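# Drive the paper-filled crate into the yellow-taped bay

## Task

Get the crate into the yellow bay and leave it there upright, with its whole footprint inside the tape edges (nothing resting on or past the tape) and every sheet of paper still inside it. Nothing else in the room may be disturbed, the robot must not topple or finish leaning, and the crate must stay in place without the robot holding it.

## Robot and tools

Robot: TidyBot++, a single-arm mobile manipulator. The base is 0.54 m long, 0.50 m wide and 0.38 m tall and rolls on four driven casters. On top sits one seven-joint arm ending in a two-finger gripper. The shoulder is 0.12 m ahead of the base centre and 0.68 m up. Two cameras: base_camera (fixed on the base, looking forward and down) and wrist_camera (fisheye, looks along the hand). Now and then something may nudge a loose object.

Frames: the base frame has its origin on the floor below the base centre, x forward, y left, z up. hand_pose is reported in it and marks the point between the finger pads; its z axis runs out along the fingers and the fingers close along its y axis. base_odometry is relative to where the base stood at scene start. It counts wheel rotation, so slip shows up as travel, and it drifts by a few cm and several degrees over many moves. Heading is positive to the left, range -3.142 to 3.142. base_tilt is in degrees, positive when leaning forward or right.

execute_actions: argument actions is a list with zero or one action. An empty list only reports state and images. An action may hold base, joints, or both, plus optional speeds; its motions start at once and may finish at different times. base takes exactly one key, each a relative offset from where the base last measured itself: translate_m (metres, forward +, -2 to 2), strafe_m (metres, left +, -2 to 2), rotate_rad (radians, counter-clockwise from above +, -6.3 to 6.3). joints is an object keyed by joint name with absolute targets: joint_1_rad to joint_7_rad in radians and gripper_pos from 0 (open, about 85 mm gap) to 1 (closed, squeezing roughly 96 to 120 N per finger). Ranges: joint_2_rad ±2.249, joint_4_rad ±2.579, joint_6_rad ±2.099; joints 1, 3, 5, 7 are unlimited but go the shorter way, so send steps under half a turn. joint_1_rad positive turns the arm clockwise from above (opposite to rotate_rad). speeds caps top speed for that action only: translate_m and strafe_m 0.05 to 0.5 m/s, rotate_rad 0.1 to 1.57 rad/s (defaults are the maxima). A base move that would need more than 8.667 s at its speed is refused. Unknown keys or out-of-range values reject the whole call with no motion. cameras: list of base_camera, wrist_camera or all; omitted or null gives all, [] gives none. Anything you omit from an action may still be driving toward an earlier target.

wait: seconds 0 to 10; nothing new commanded, returns state and images. zoom_image: camera plus region [x0, y0, x1, y1] in pixels of that camera's latest full image, at most 504 by 504. read_manual: licence texts only. finished_scene: scene number; ends the scene irrevocably and reports success, so the crate must already sit correctly on its own.

Arm geometry: upper arm 0.42 m, forearm 0.31 m, hand 0.31 m to the hand point. With joint_1_rad 0, joint_3_rad 3.14, joint_5_rad 0 the arm moves in the base's x-z plane; angles from vertical (forward +) are upper = j2, forearm = j2 - j4, hand = j2 - j4 - j6. Reach forward and height above the shoulder are sums of length times sin and cos of those angles. With the hand pointing down, joint_7_rad 1.57 makes the fingers open left-right, positive turns counter-clockwise from above. From 3.14, raising joint_3_rad swings a forward-bent forearm to the right; positive joint_5_rad swings a bent hand right. The arm starts folded, hand down, poking up to 0.08 m ahead of the base. A downward hand reaches about 0.94 m high at best, only near the base. Closed fingertips sit about 20 mm beyond the hand point.

Result lines: base_status and joint_status say how each motion ended. done: reached (for the base, only that wheels turned the commanded amount). off_target: stopped short, may still push. contact_stop / time_out: target dropped, holds in place. For the base, a blocked move keeps shoving until it times out and can still read done while far short. joint command not followed with a cause line: a self-collision check withheld the arm targets (the gripper part still runs); those targets may be retried on later actions until replaced. on_its_own lists uncommanded motion. motor_effort gives percent of max effort, with the peak of the last action in brackets; readings carry offsets and noise. A gripper at 1 reading done means it closed on nothing; off_target shows where an object stopped it. Motor temperatures lists one value per arm joint; MOTOR HOT appears from 60 °C and an OVER-TEMPERATURE FAULT at 75 °C makes the arm sag. ARM HIT means the arm struck the base or itself. Torque faults (joints 1-4 limit 104.5 N m, 5-7 limit 51.3 N m) freeze the arm and gripper for 10 s and skip the rest of the call.

Accuracy: friction leaves joints slightly off with all done reported; correct by sending last command + (wanted - read). Do not do that while carrying a load in the plain sense of commanding the read angle, since the arm can sink; the arm sags under held weight. hand_pose may itself be 1-2 cm off; trust images. Camera calibration is given as K, distortion and T_world_to_cam in the base frame, with small per-scene errors, larger for the wrist camera.

Avoid: dropping or spilling paper, slamming the crate, hard pushes, hitting other items, and driving while the arm is snagged high (above about 0.8 m), which can topple the robot. Horizontal force on a raised hand can lift wheels; retract the arm or back off to recover. Pushing a blocked base or joint keeps loading it. Release the crate and keep the robot clear before finishing.

Each tool is called after ">>>" in YAML: its name, and indented under it one key for each argument.

## Session

>>> execute_actions:
  actions: []

Scene clock: 0.00 s.
Motor temperatures (°C, as the motors report them): [36 34 34 37 48 48 50]
base_odometry: x=+0.000 y=+0.000 heading=+0.000 (m, m, rad; odometry frame)
base_tilt: forward=-0.3 right=-0.7 (deg)
base_status: not commanded
joint_positions: joint_1_rad=-0.010 joint_2_rad=-0.396 joint_3_rad=+3.150 joint_4_rad=-2.507 joint_5_rad=-0.019 joint_6_rad=-0.831 joint_7_rad=+1.583 gripper_pos=+0.000
joint_status: not commanded
motor_effort: joint_1_rad=+0 joint_2_rad=-1 joint_3_rad=-1 joint_4_rad=+13 joint_5_rad=-1 joint_6_rad=+0 joint_7_rad=+0 (%)
hand_pose: x=+0.2884 y=+0.0064 z=+0.6034 quat_wxyz=(-0.009, +0.995, +0.001, +0.100) (m; base frame)
pictures: base_camera, wrist_camera
Images, in order (width x height): base_camera 644x364, wrist_camera 644x476.

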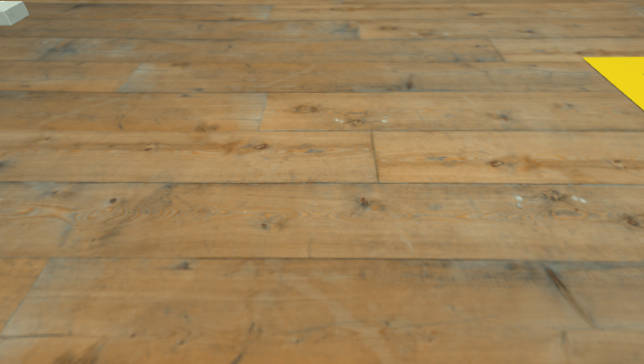

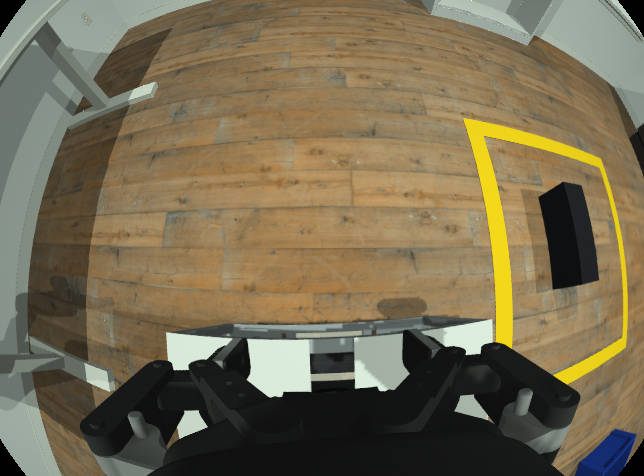

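>>> execute_actions:
  actions:
    - {"joints":{"joint_1_rad":1.7,"joint_2_rad":-0.2,"joint_4_rad":-1.9,"joint_6_rad":-1.0}}
  cameras: ["wrist_camera"]

Scene clock: 7.43 s.
Motor temperatures (°C, as the motors report them): [36 34 34 37 48 48 50]
base_odometry: x=+0.000 y=+0.000 heading=+0.000 (m, m, rad; odometry frame)
base_tilt: forward=-0.3 right=-0.7 (deg)
base_status: not commanded
joint_positions: joint_1_rad=+1.684 joint_2_rad=-0.213 joint_3_rad=+3.150 joint_4_rad=-1.914 joint_5_rad=-0.019 joint_6_rad=-0.968 joint_7_rad=+1.583 gripper_pos=+0.000
joint_status: all done
motor_effort: joint_1_rad=+0(1) joint_2_rad=-12(12) joint_3_rad=-1(1) joint_4_rad=+21(21) joint_5_rad=-1(1) joint_6_rad=+3(4) joint_7_rad=+1(1) (%)
hand_pose: x=+0.0810 y=-0.3626 z=+0.7752 quat_wxyz=(+0.170, +0.646, -0.726, +0.162) (m; base frame)
pictures: wrist_camera
camera_calibration (this result's frames):
wrist_camera: T_world_to_cam=[[-0.987176, 0.158821, -0.0160884, 0.150261], [0.14709, 0.865815, -0.478255, 0.733847], [-0.0620273, -0.474489, -0.878073, 0.649118], [0, 0, 0, 1]] pos_world=[0.0806559, -0.351241, 0.923357]
Images, in order (width x height): wrist_camera 644x476.

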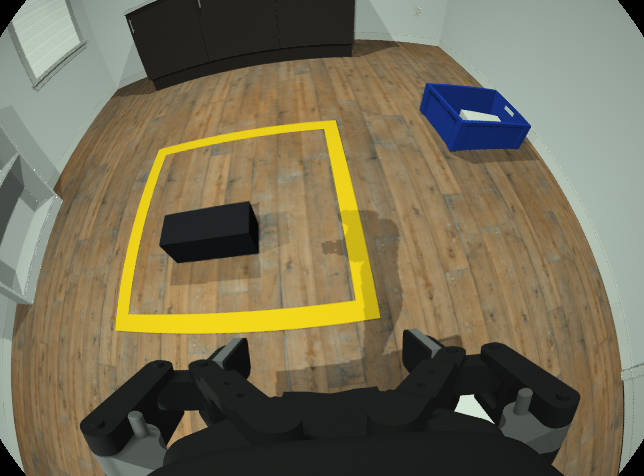

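>>> execute_actions:
  actions:
    - {"base":{"rotate_rad":1.54},"joints":{"joint_1_rad":0}}
  cameras: []

>>> execute_actions:
  actions:
    - {"base":{"strafe_m":0.36}}
  cameras: []

>>> execute_actions:
  actions:
    - {"base":{"translate_m":-2.0}}

Scene clock: 43.87 s.
Motor temperatures (°C, as the motors report them): [36 34 34 37 48 48 50]
base_odometry: x=+0.000 y=+0.000 heading=+1.540 (m, m, rad; odometry frame)
base_tilt: forward=-0.3 right=-0.8 (deg)
base_status: done
joint_positions: joint_1_rad=+0.016 joint_2_rad=-0.200 joint_3_rad=+3.150 joint_4_rad=-1.907 joint_5_rad=-0.019 joint_6_rad=-0.968 joint_7_rad=+1.583 gripper_pos=+0.000
joint_status: all done
motor_effort: joint_1_rad=+0(1) joint_2_rad=-13(15) joint_3_rad=-2(0) joint_4_rad=+21(20) joint_5_rad=-1(2) joint_6_rad=+4(4) joint_7_rad=+0(0) (%)
hand_pose: x=+0.4871 y=-0.0026 z=+0.7734 quat_wxyz=(-0.006, +0.973, -0.010, +0.231) (m; base frame)
pictures: none
No camera images: the call's "cameras" was empty. Leave "cameras" out to get every camera's image.

Scene clock: 45.93 s.
Motor temperatures (°C, as the motors report them): [36 34 34 37 48 48 50]
base_odometry: x=-0.360 y=+0.011 heading=+1.540 (m, m, rad; odometry frame)
base_tilt: forward=-0.3 right=-0.8 (deg)
base_status: done
joint_positions: joint_1_rad=+0.012 joint_2_rad=-0.200 joint_3_rad=+3.150 joint_4_rad=-1.907 joint_5_rad=-0.019 joint_6_rad=-0.969 joint_7_rad=+1.583 gripper_pos=+0.000
joint_status: not commanded
motor_effort: joint_1_rad=-1(2) joint_2_rad=-13(13) joint_3_rad=-1(4) joint_4_rad=+21(20) joint_5_rad=-1(2) joint_6_rad=+4(4) joint_7_rad=+1(1) (%)
hand_pose: x=+0.4870 y=-0.0010 z=+0.7734 quat_wxyz=(-0.006, +0.973, -0.007, +0.231) (m; base frame)
pictures: none
No camera images: the call's "cameras" was empty. Leave "cameras" out to get every camera's image.

Scene clock: 51.30 s.
Motor temperatures (°C, as the motors report them): [36 34 34 37 48 48 50]
base_odometry: x=-0.421 y=-1.988 heading=+1.540 (m, m, rad; odometry frame)
base_tilt: forward=-0.3 right=-0.7 (deg)
base_status: done
joint_positions: joint_1_rad=+0.012 joint_2_rad=-0.201 joint_3_rad=+3.150 joint_4_rad=-1.907 joint_5_rad=-0.019 joint_6_rad=-0.974 joint_7_rad=+1.583 gripper_pos=+0.000
joint_status: not commanded
motor_effort: joint_1_rad=-1(0) joint_2_rad=-12(17) joint_3_rad=-1(1) joint_4_rad=+20(21) joint_5_rad=-1(1) joint_6_rad=+4(4) joint_7_rad=+1(0) (%)
hand_pose: x=+0.4854 y=-0.0010 z=+0.7734 quat_wxyz=(-0.006, +0.973, -0.007, +0.229) (m; base frame)
pictures: base_camera, wrist_camera
camera_calibration (this result's frames):
wrist_camera: T_world_to_cam=[[-0.0578973, -0.998201, -0.0155964, 0.0393823], [-0.881137, 0.058439, -0.469237, 0.851722], [0.469304, -0.013425, -0.882935, 0.590498], [0, 0, 0, 1]] pos_world=[0.475641, -0.00253498, 0.921644]
Images, in order (width x height): base_camera 644x364, wrist_camera 644x476.

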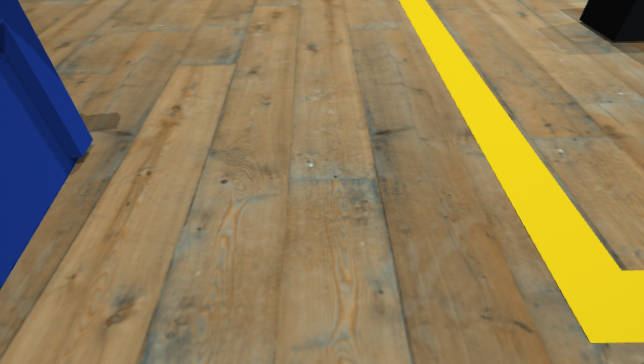

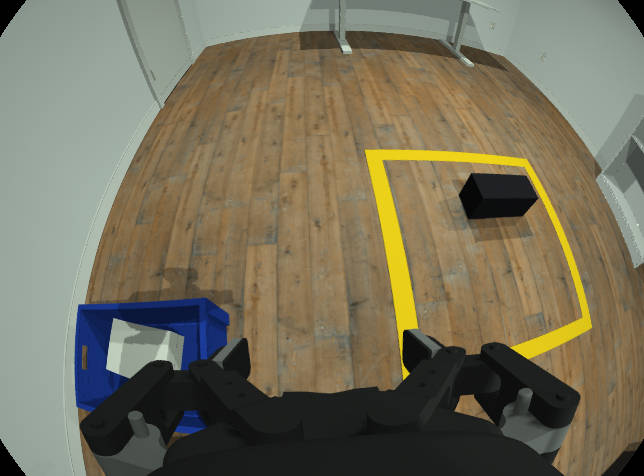

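>>> execute_actions:
  actions:
    - {"base":{"translate_m":-0.08}}
  cameras: []

>>> execute_actions:
  actions:
    - {"base":{"strafe_m":0.64}}

Scene clock: 58.47 s.
Motor temperatures (°C, as the motors report them): [36 34 34 37 48 48 50]
base_odometry: x=-0.424 y=-2.068 heading=+1.540 (m, m, rad; odometry frame)
base_tilt: forward=-0.3 right=-0.7 (deg)
base_status: done
joint_positions: joint_1_rad=+0.012 joint_2_rad=-0.205 joint_3_rad=+3.150 joint_4_rad=-1.907 joint_5_rad=-0.019 joint_6_rad=-0.974 joint_7_rad=+1.583 gripper_pos=+0.000
joint_status: not commanded
motor_effort: joint_1_rad=-1(0) joint_2_rad=-13(15) joint_3_rad=-1(1) joint_4_rad=+20(22) joint_5_rad=-1(1) joint_6_rad=+4(4) joint_7_rad=+1(0) (%)
hand_pose: x=+0.4849 y=-0.0010 z=+0.7748 quat_wxyz=(-0.006, +0.973, -0.007, +0.231) (m; base frame)
pictures: none
No camera images: the call's "cameras" was empty. Leave "cameras" out to get every camera's image.

Scene clock: 61.13 s.
Motor temperatures (°C, as the motors report them): [36 34 34 37 48 48 50]
base_odometry: x=-1.064 y=-2.049 heading=+1.541 (m, m, rad; odometry frame)
base_tilt: forward=-0.3 right=-0.8 (deg)
base_status: done
joint_positions: joint_1_rad=+0.011 joint_2_rad=-0.205 joint_3_rad=+3.150 joint_4_rad=-1.907 joint_5_rad=-0.019 joint_6_rad=-0.974 joint_7_rad=+1.583 gripper_pos=+0.000
joint_status: not commanded
motor_effort: joint_1_rad=-1(2) joint_2_rad=-12(14) joint_3_rad=-1(4) joint_4_rad=+21(21) joint_5_rad=-1(2) joint_6_rad=+4(4) joint_7_rad=+0(1) (%)
hand_pose: x=+0.4849 y=-0.0009 z=+0.7748 quat_wxyz=(-0.006, +0.973, -0.007, +0.231) (m; base frame)
pictures: base_camera, wrist_camera
camera_calibration (this result's frames):
wrist_camera: T_world_to_cam=[[-0.0575242, -0.99822, -0.0157718, 0.0394524], [-0.879486, 0.0581452, -0.47236, 0.853583], [0.472436, -0.0133011, -0.881265, 0.589135], [0, 0, 0, 1]] pos_world=[0.474654, -0.0024135, 0.923005]
Images, in order (width x height): base_camera 644x364, wrist_camera 644x476.

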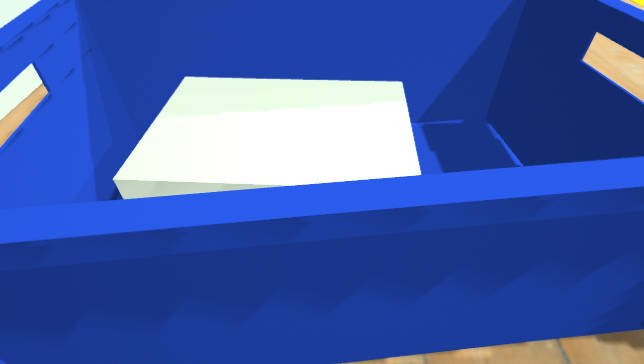

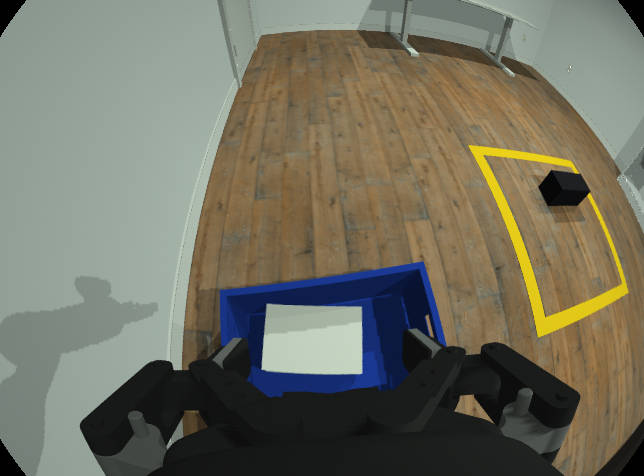

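>>> execute_actions:
  actions:
    - {"base":{"translate_m":0.33},"speeds":{"translate_m":0.08}}

Scene clock: 68.67 s.
Motor temperatures (°C, as the motors report them): [36 34 34 37 48 48 50]
base_odometry: x=-1.054 y=-1.719 heading=+1.541 (m, m, rad; odometry frame)
base_tilt: forward=-0.3 right=-0.7 (deg)
base_status: done
joint_positions: joint_1_rad=+0.011 joint_2_rad=-0.202 joint_3_rad=+3.150 joint_4_rad=-1.907 joint_5_rad=-0.019 joint_6_rad=-0.975 joint_7_rad=+1.583 gripper_pos=+0.000
joint_status: not commanded
motor_effort: joint_1_rad=-1(1) joint_2_rad=-13(14) joint_3_rad=-1(1) joint_4_rad=+20(21) joint_5_rad=-1(2) joint_6_rad=+4(4) joint_7_rad=+0(0) (%)
hand_pose: x=+0.4852 y=-0.0009 z=+0.7735 quat_wxyz=(-0.006, +0.973, -0.007, +0.229) (m; base frame)
pictures: base_camera, wrist_camera
camera_calibration (this result's frames):
wrist_camera: T_world_to_cam=[[-0.0575782, -0.998219, -0.0155988, 0.0393373], [-0.881277, 0.0581619, -0.469007, 0.851457], [0.469079, -0.0132577, -0.883057, 0.590849], [0, 0, 0, 1]] pos_world=[0.47548, -0.00242182, 0.921706]
Images, in order (width x height): base_camera 644x364, wrist_camera 644x476.

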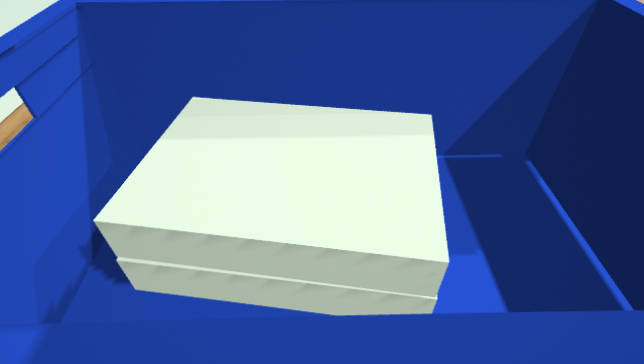

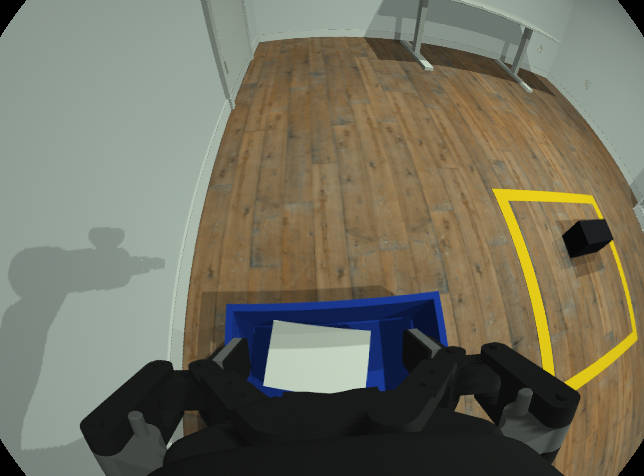

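>>> execute_actions:
  actions:
    - {"base":{"translate_m":-0.1},"joints":{"joint_1_rad":0.62,"joint_2_rad":0.95,"joint_4_rad":-1.47,"joint_6_rad":-0.72,"joint_7_rad":2.19}}

Scene clock: 76.27 s.
Motor temperatures (°C, as the motors report them): [36 34 34 37 48 48 50]
base_odometry: x=-1.057 y=-1.819 heading=+1.541 (m, m, rad; odometry frame)
base_tilt: forward=-0.3 right=-0.7 (deg)
base_status: done
joint_positions: joint_1_rad=+0.607 joint_2_rad=+0.948 joint_3_rad=+3.150 joint_4_rad=-1.485 joint_5_rad=-0.019 joint_6_rad=-0.751 joint_7_rad=+2.164 gripper_pos=+0.000
joint_status: all done
motor_effort: joint_1_rad=-1(2) joint_2_rad=-43(45) joint_3_rad=-2(3) joint_4_rad=+11(20) joint_5_rad=-1(1) joint_6_rad=-1(4) joint_7_rad=+0(2) (%)
hand_pose: x=+0.5576 y=-0.3032 z=+0.3772 quat_wxyz=(-0.015, +1.000, -0.016, -0.016) (m; base frame)
pictures: base_camera, wrist_camera
camera_calibration (this result's frames):
wrist_camera: T_world_to_cam=[[-0.0739146, -0.99724, -0.00703406, -0.258251], [-0.997249, 0.0738726, 0.00605774, 0.637234], [-0.00552139, 0.00746246, -0.999957, 0.518005], [0, 0, 0, 1]] pos_world=[0.619253, -0.308478, 0.512306]
Images, in order (width x height): base_camera 644x364, wrist_camera 644x476.

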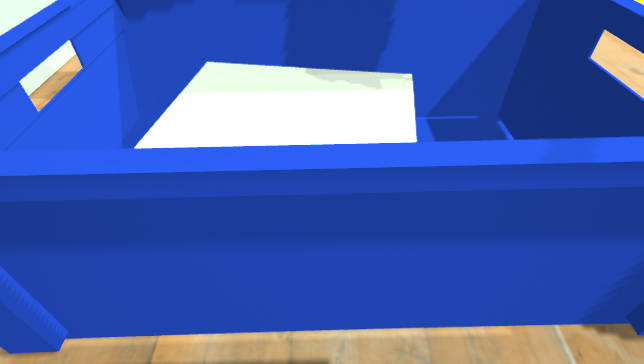

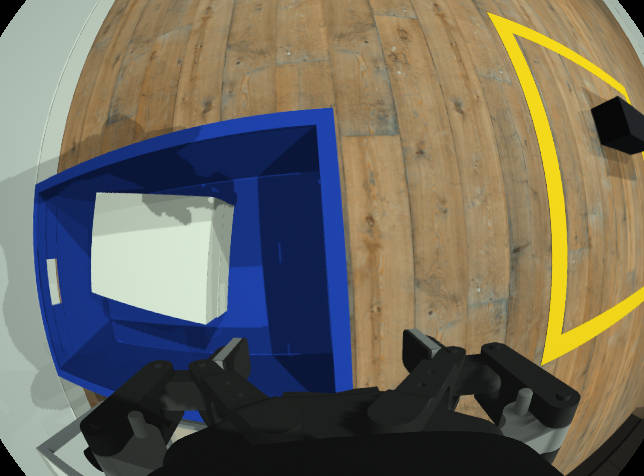

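>>> execute_actions:
  actions:
    - {"joints":{"joint_2_rad":1.275,"joint_4_rad":-1.36,"joint_6_rad":-0.51}}

>>> execute_actions:
  actions:
    - {"base":{"strafe_m":-0.6},"speeds":{"strafe_m":0.15}}

Scene clock: 82.77 s.
Motor temperatures (°C, as the motors report them): [36 34 34 37 48 48 50]
base_odometry: x=-1.057 y=-1.819 heading=+1.541 (m, m, rad; odometry frame)
base_tilt: forward=-0.3 right=-0.7 (deg)
base_status: not commanded
joint_positions: joint_1_rad=+0.607 joint_2_rad=+1.278 joint_3_rad=+3.150 joint_4_rad=-1.372 joint_5_rad=-0.019 joint_6_rad=-0.541 joint_7_rad=+2.164 gripper_pos=+0.000
joint_status: all done
motor_effort: joint_1_rad=+0(0) joint_2_rad=-45(48) joint_3_rad=-2(2) joint_4_rad=+8(12) joint_5_rad=-1(1) joint_6_rad=+0(0) joint_7_rad=+1(1) (%)
hand_pose: x=+0.5591 y=-0.3059 z=+0.2152 quat_wxyz=(-0.015, +1.000, -0.016, -0.020) (m; base frame)
pictures: base_camera, wrist_camera
camera_calibration (this result's frames):
wrist_camera: T_world_to_cam=[[-0.0739633, -0.99724, -0.00649516, -0.262071], [-0.99717, 0.073867, 0.0139805, 0.638191], [-0.0134621, 0.00751082, -0.999881, 0.360476], [0, 0, 0, 1]] pos_world=[0.621854, -0.311197, 0.349808]
Images, in order (width x height): base_camera 644x364, wrist_camera 644x476.

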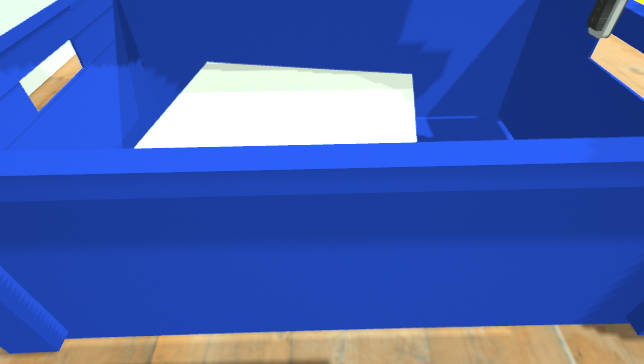

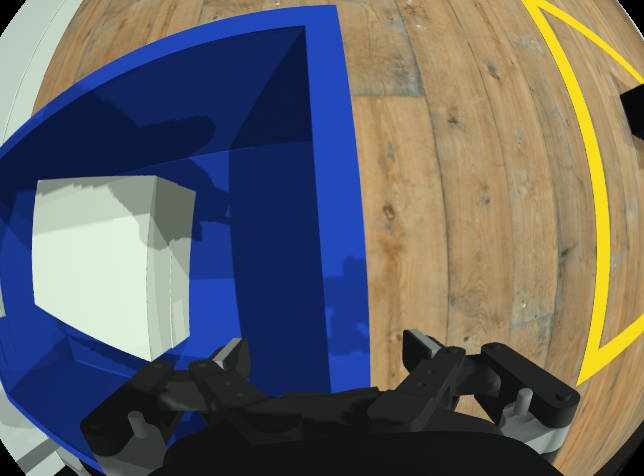

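Scene clock: 87.50 s.
Motor temperatures (°C, as the motors report them): [36 34 34 37 48 48 50]
base_odometry: x=-0.457 y=-1.837 heading=+1.541 (m, m, rad; odometry frame)
base_tilt: forward=-0.3 right=-0.7 (deg)
base_status: done
joint_positions: joint_1_rad=+0.539 joint_2_rad=+1.299 joint_3_rad=+3.043 joint_4_rad=-1.420 joint_5_rad=-0.066 joint_6_rad=-0.576 joint_7_rad=+2.166 gripper_pos=+0.000
joint_status: not commanded
motor_effort: joint_1_rad=+13(20) joint_2_rad=-46(51) joint_3_rad=+11(20) joint_4_rad=+16(23) joint_5_rad=+5(9) joint_6_rad=+7(13) joint_7_rad=+1(0) (%)
hand_pose: x=+0.5725 y=-0.1882 z=+0.2059 quat_wxyz=(-0.094, +0.995, +0.016, -0.032) (m; base frame)
pictures: base_camera, wrist_camera
camera_calibration (this result's frames):
wrist_camera: T_world_to_cam=[[-0.0136861, -0.98604, -0.165944, -0.143408], [-0.999085, 0.00675904, 0.0422364, 0.625687], [-0.0405252, 0.16637, -0.98523, 0.392848], [0, 0, 0, 1]] pos_world=[0.639072, -0.210993, 0.336821]
Images, in order (width x height): base_camera 644x364, wrist_camera 644x476.

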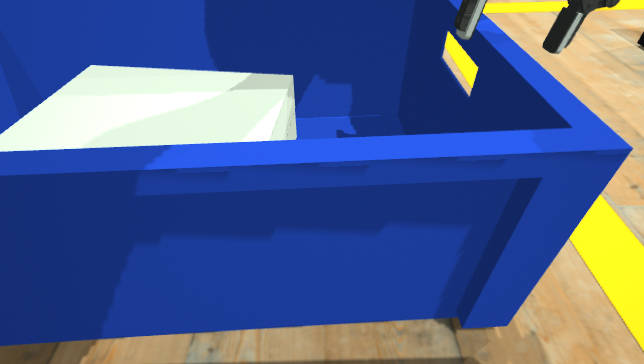

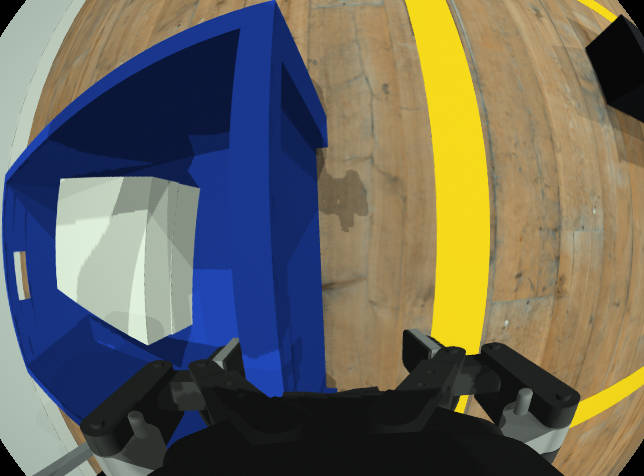

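>>> execute_actions:
  actions:
    - {"base":{"strafe_m":-0.9},"speeds":{"strafe_m":0.15}}

>>> execute_actions:
  actions:
    - {"base":{"strafe_m":0.12}}
  cameras: []

>>> execute_actions:
  actions:
    - {"joints":{"joint_2_rad":0.5,"joint_4_rad":-1.47,"joint_6_rad":-1.1}}

Scene clock: 98.50 s.
Motor temperatures (°C, as the motors report them): [37 34 34 37 48 48 50]
base_odometry: x=+0.442 y=-1.865 heading=+1.541 (m, m, rad; odometry frame)
base_tilt: forward=-0.3 right=-0.7 (deg)
base_status: done
joint_positions: joint_1_rad=+0.533 joint_2_rad=+1.300 joint_3_rad=+3.037 joint_4_rad=-1.419 joint_5_rad=-0.068 joint_6_rad=-0.576 joint_7_rad=+2.166 gripper_pos=+0.000
joint_status: not commanded
motor_effort: joint_1_rad=+14(22) joint_2_rad=-47(51) joint_3_rad=+14(21) joint_4_rad=+16(22) joint_5_rad=+6(9) joint_6_rad=+7(12) joint_7_rad=+1(2) (%)
hand_pose: x=+0.5748 y=-0.1821 z=+0.2057 quat_wxyz=(-0.098, +0.995, +0.019, -0.032) (m; base frame)
pictures: base_camera, wrist_camera
camera_calibration (this result's frames):
wrist_camera: T_world_to_cam=[[-0.00856005, -0.984997, -0.172357, -0.13876], [-0.999184, 0.00162116, 0.0403595, 0.627465], [-0.0394746, 0.172561, -0.984207, 0.391989], [0, 0, 0, 1]] pos_world=[0.641239, -0.205337, 0.336558]
Images, in order (width x height): base_camera 644x364, wrist_camera 644x476.

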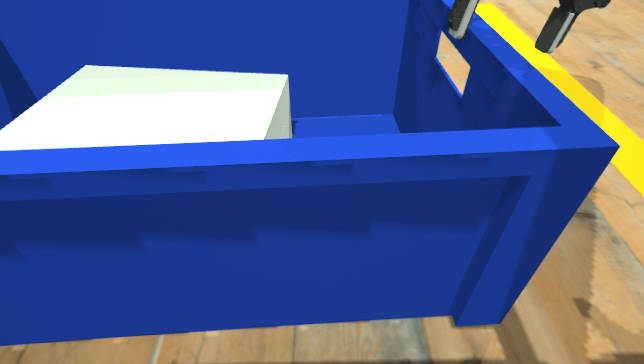

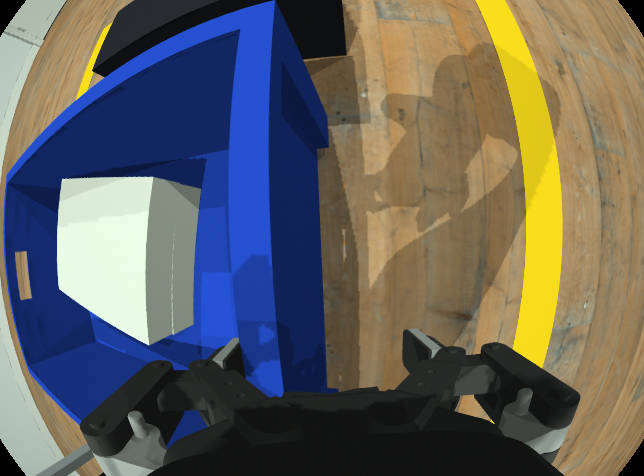

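Scene clock: 100.00 s.
Motor temperatures (°C, as the motors report them): [37 34 34 37 48 48 50]
base_odometry: x=+0.322 y=-1.861 heading=+1.541 (m, m, rad; odometry frame)
base_tilt: forward=-0.3 right=-0.7 (deg)
base_status: done
joint_positions: joint_1_rad=+0.607 joint_2_rad=+1.285 joint_3_rad=+3.137 joint_4_rad=-1.371 joint_5_rad=-0.038 joint_6_rad=-0.540 joint_7_rad=+2.166 gripper_pos=+0.000
joint_status: not commanded
motor_effort: joint_1_rad=+0(14) joint_2_rad=-45(46) joint_3_rad=-2(13) joint_4_rad=+9(15) joint_5_rad=-1(6) joint_6_rad=-1(7) joint_7_rad=+1(1) (%)
hand_pose: x=+0.5635 y=-0.2956 z=+0.2118 quat_wxyz=(-0.025, +0.999, -0.021, -0.016) (m; base frame)
pictures: none
No camera images: the call's "cameras" was empty. Leave "cameras" out to get every camera's image.

Scene clock: 102.03 s.
Motor temperatures (°C, as the motors report them): [37 34 34 37 48 48 50]
base_odometry: x=+0.322 y=-1.861 heading=+1.541 (m, m, rad; odometry frame)
base_tilt: forward=-0.3 right=-0.7 (deg)
base_status: not commanded
joint_positions: joint_1_rad=+0.607 joint_2_rad=+0.502 joint_3_rad=+3.137 joint_4_rad=-1.455 joint_5_rad=-0.038 joint_6_rad=-1.071 joint_7_rad=+2.166 gripper_pos=+0.000
joint_status: all done
motor_effort: joint_1_rad=-1(0) joint_2_rad=-36(50) joint_3_rad=-2(3) joint_4_rad=+18(18) joint_5_rad=-2(1) joint_6_rad=+1(1) joint_7_rad=+1(0) (%)
hand_pose: x=+0.5617 y=-0.2898 z=+0.6234 quat_wxyz=(+0.017, +0.998, -0.012, +0.057) (m; base frame)
pictures: base_camera, wrist_camera
camera_calibration (this result's frames):
wrist_camera: T_world_to_cam=[[-0.0685414, -0.9965, 0.0478577, -0.279953], [-0.987834, 0.0610767, -0.143018, 0.722826], [0.139595, -0.0570781, -0.988562, 0.656714], [0, 0, 0, 1]] pos_world=[0.60317, -0.285637, 0.765978]
Images, in order (width x height): base_camera 644x364, wrist_camera 644x476.

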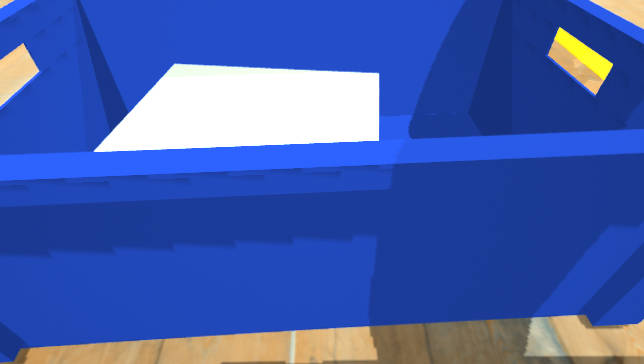

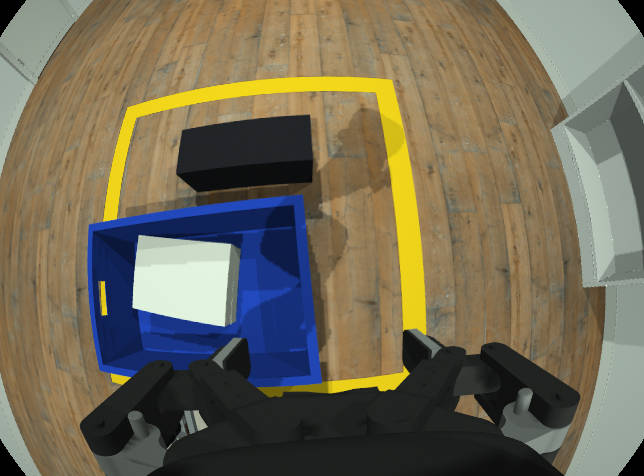

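>>> execute_actions:
  actions:
    - {"joints":{"joint_2_rad":1.275,"joint_4_rad":-1.36,"joint_6_rad":-0.51}}
  cameras: []

>>> execute_actions:
  actions:
    - {"base":{"strafe_m":-0.25},"speeds":{"strafe_m":0.15}}
  cameras: []

>>> execute_actions:
  actions:
    - {"base":{"strafe_m":0.12}}
  cameras: []

>>> execute_actions:
  actions:
    - {"joints":{"joint_2_rad":0.5,"joint_4_rad":-1.47,"joint_6_rad":-1.1}}
  cameras: []

>>> execute_actions:
  actions:
    - {"base":{"translate_m":-0.15},"joints":{"joint_1_rad":0,"joint_7_rad":1.57}}

Scene clock: 111.97 s.
Motor temperatures (°C, as the motors report them): [37 34 34 37 48 48 50]
base_odometry: x=+0.322 y=-1.861 heading=+1.541 (m, m, rad; odometry frame)
base_tilt: forward=-0.3 right=-0.7 (deg)
base_status: not commanded
joint_positions: joint_1_rad=+0.607 joint_2_rad=+1.275 joint_3_rad=+3.137 joint_4_rad=-1.374 joint_5_rad=-0.038 joint_6_rad=-0.540 joint_7_rad=+2.166 gripper_pos=+0.000
joint_status: all done
motor_effort: joint_1_rad=+0(0) joint_2_rad=-45(48) joint_3_rad=-3(3) joint_4_rad=+9(17) joint_5_rad=-1(1) joint_6_rad=-1(1) joint_7_rad=+0(1) (%)
hand_pose: x=+0.5659 y=-0.2973 z=+0.2169 quat_wxyz=(-0.023, +0.999, -0.021, -0.013) (m; base frame)
pictures: none
No camera images: the call's "cameras" was empty. Leave "cameras" out to get every camera's image.

Scene clock: 114.33 s.
Motor temperatures (°C, as the motors report them): [37 34 34 37 48 48 50]
base_odometry: x=+0.572 y=-1.869 heading=+1.541 (m, m, rad; odometry frame)
base_tilt: forward=-0.3 right=-0.7 (deg)
base_status: done
joint_positions: joint_1_rad=+0.533 joint_2_rad=+1.296 joint_3_rad=+3.035 joint_4_rad=-1.421 joint_5_rad=-0.069 joint_6_rad=-0.576 joint_7_rad=+2.168 gripper_pos=+0.000
joint_status: not commanded
motor_effort: joint_1_rad=+13(21) joint_2_rad=-46(50) joint_3_rad=+13(21) joint_4_rad=+15(23) joint_5_rad=+6(9) joint_6_rad=+7(13) joint_7_rad=+0(0) (%)
hand_pose: x=+0.5767 y=-0.1817 z=+0.2078 quat_wxyz=(-0.098, +0.995, +0.020, -0.030) (m; base frame)
pictures: none
No camera images: the call's "cameras" was empty. Leave "cameras" out to get every camera's image.

Scene clock: 115.83 s.
Motor temperatures (°C, as the motors report them): [37 34 34 37 48 48 50]
base_odometry: x=+0.452 y=-1.865 heading=+1.541 (m, m, rad; odometry frame)
base_tilt: forward=-0.3 right=-0.7 (deg)
base_status: done
joint_positions: joint_1_rad=+0.606 joint_2_rad=+1.284 joint_3_rad=+3.136 joint_4_rad=-1.371 joint_5_rad=-0.038 joint_6_rad=-0.540 joint_7_rad=+2.168 gripper_pos=+0.000
joint_status: not commanded
motor_effort: joint_1_rad=-1(14) joint_2_rad=-45(46) joint_3_rad=-3(12) joint_4_rad=+9(15) joint_5_rad=-1(5) joint_6_rad=+0(7) joint_7_rad=+1(1) (%)
hand_pose: x=+0.5644 y=-0.2955 z=+0.2125 quat_wxyz=(-0.025, +0.999, -0.020, -0.015) (m; base frame)
pictures: none
No camera images: the call's "cameras" was empty. Leave "cameras" out to get every camera's image.

Scene clock: 117.87 s.
Motor temperatures (°C, as the motors report them): [37 34 34 37 48 48 50]
base_odometry: x=+0.452 y=-1.865 heading=+1.541 (m, m, rad; odometry frame)
base_tilt: forward=-0.3 right=-0.7 (deg)
base_status: not commanded
joint_positions: joint_1_rad=+0.606 joint_2_rad=+0.502 joint_3_rad=+3.136 joint_4_rad=-1.455 joint_5_rad=-0.038 joint_6_rad=-1.071 joint_7_rad=+2.168 gripper_pos=+0.000
joint_status: all done
motor_effort: joint_1_rad=-1(0) joint_2_rad=-36(49) joint_3_rad=-2(3) joint_4_rad=+18(18) joint_5_rad=-1(1) joint_6_rad=+1(1) joint_7_rad=+1(0) (%)
hand_pose: x=+0.5620 y=-0.2893 z=+0.6234 quat_wxyz=(+0.017, +0.998, -0.010, +0.057) (m; base frame)
pictures: none
No camera images: the call's "cameras" was empty. Leave "cameras" out to get every camera's image.

Scene clock: 119.73 s.
Motor temperatures (°C, as the motors report them): [37 34 34 37 48 48 50]
base_odometry: x=+0.447 y=-2.015 heading=+1.541 (m, m, rad; odometry frame)
base_tilt: forward=-0.3 right=-0.7 (deg)
base_status: done
joint_positions: joint_1_rad=+0.010 joint_2_rad=+0.499 joint_3_rad=+3.138 joint_4_rad=-1.459 joint_5_rad=-0.036 joint_6_rad=-1.072 joint_7_rad=+1.595 gripper_pos=+0.000
joint_status: all done
motor_effort: joint_1_rad=+0(4) joint_2_rad=-36(39) joint_3_rad=-2(4) joint_4_rad=+18(18) joint_5_rad=-1(2) joint_6_rad=+1(1) joint_7_rad=+0(1) (%)
hand_pose: x=+0.6460 y=+0.0075 z=+0.6231 quat_wxyz=(-0.016, +0.998, +0.001, +0.056) (m; base frame)
pictures: base_camera, wrist_camera
camera_calibration (this result's frames):
wrist_camera: T_world_to_cam=[[-0.0406614, -0.999034, -0.0166528, 0.044313], [-0.98975, 0.0425559, -0.136326, 0.785053], [0.136903, 0.0109389, -0.990524, 0.664072], [0, 0, 0, 1]] pos_world=[0.687895, 0.00359731, 0.76554]
Images, in order (width x height): base_camera 644x364, wrist_camera 644x476.

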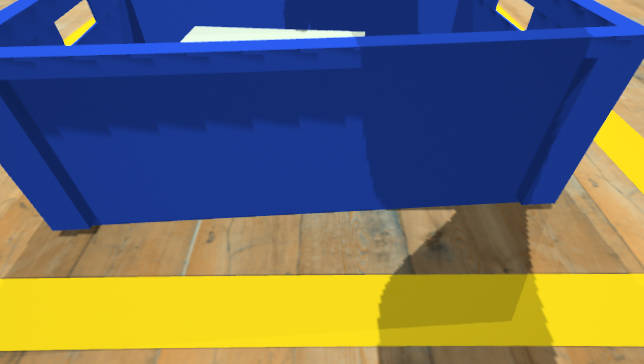

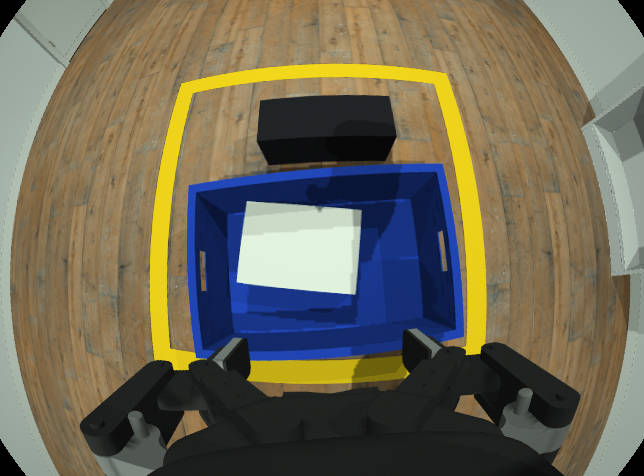

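>>> finished_scene:
  scene: 1

The scene is finished: the task was done.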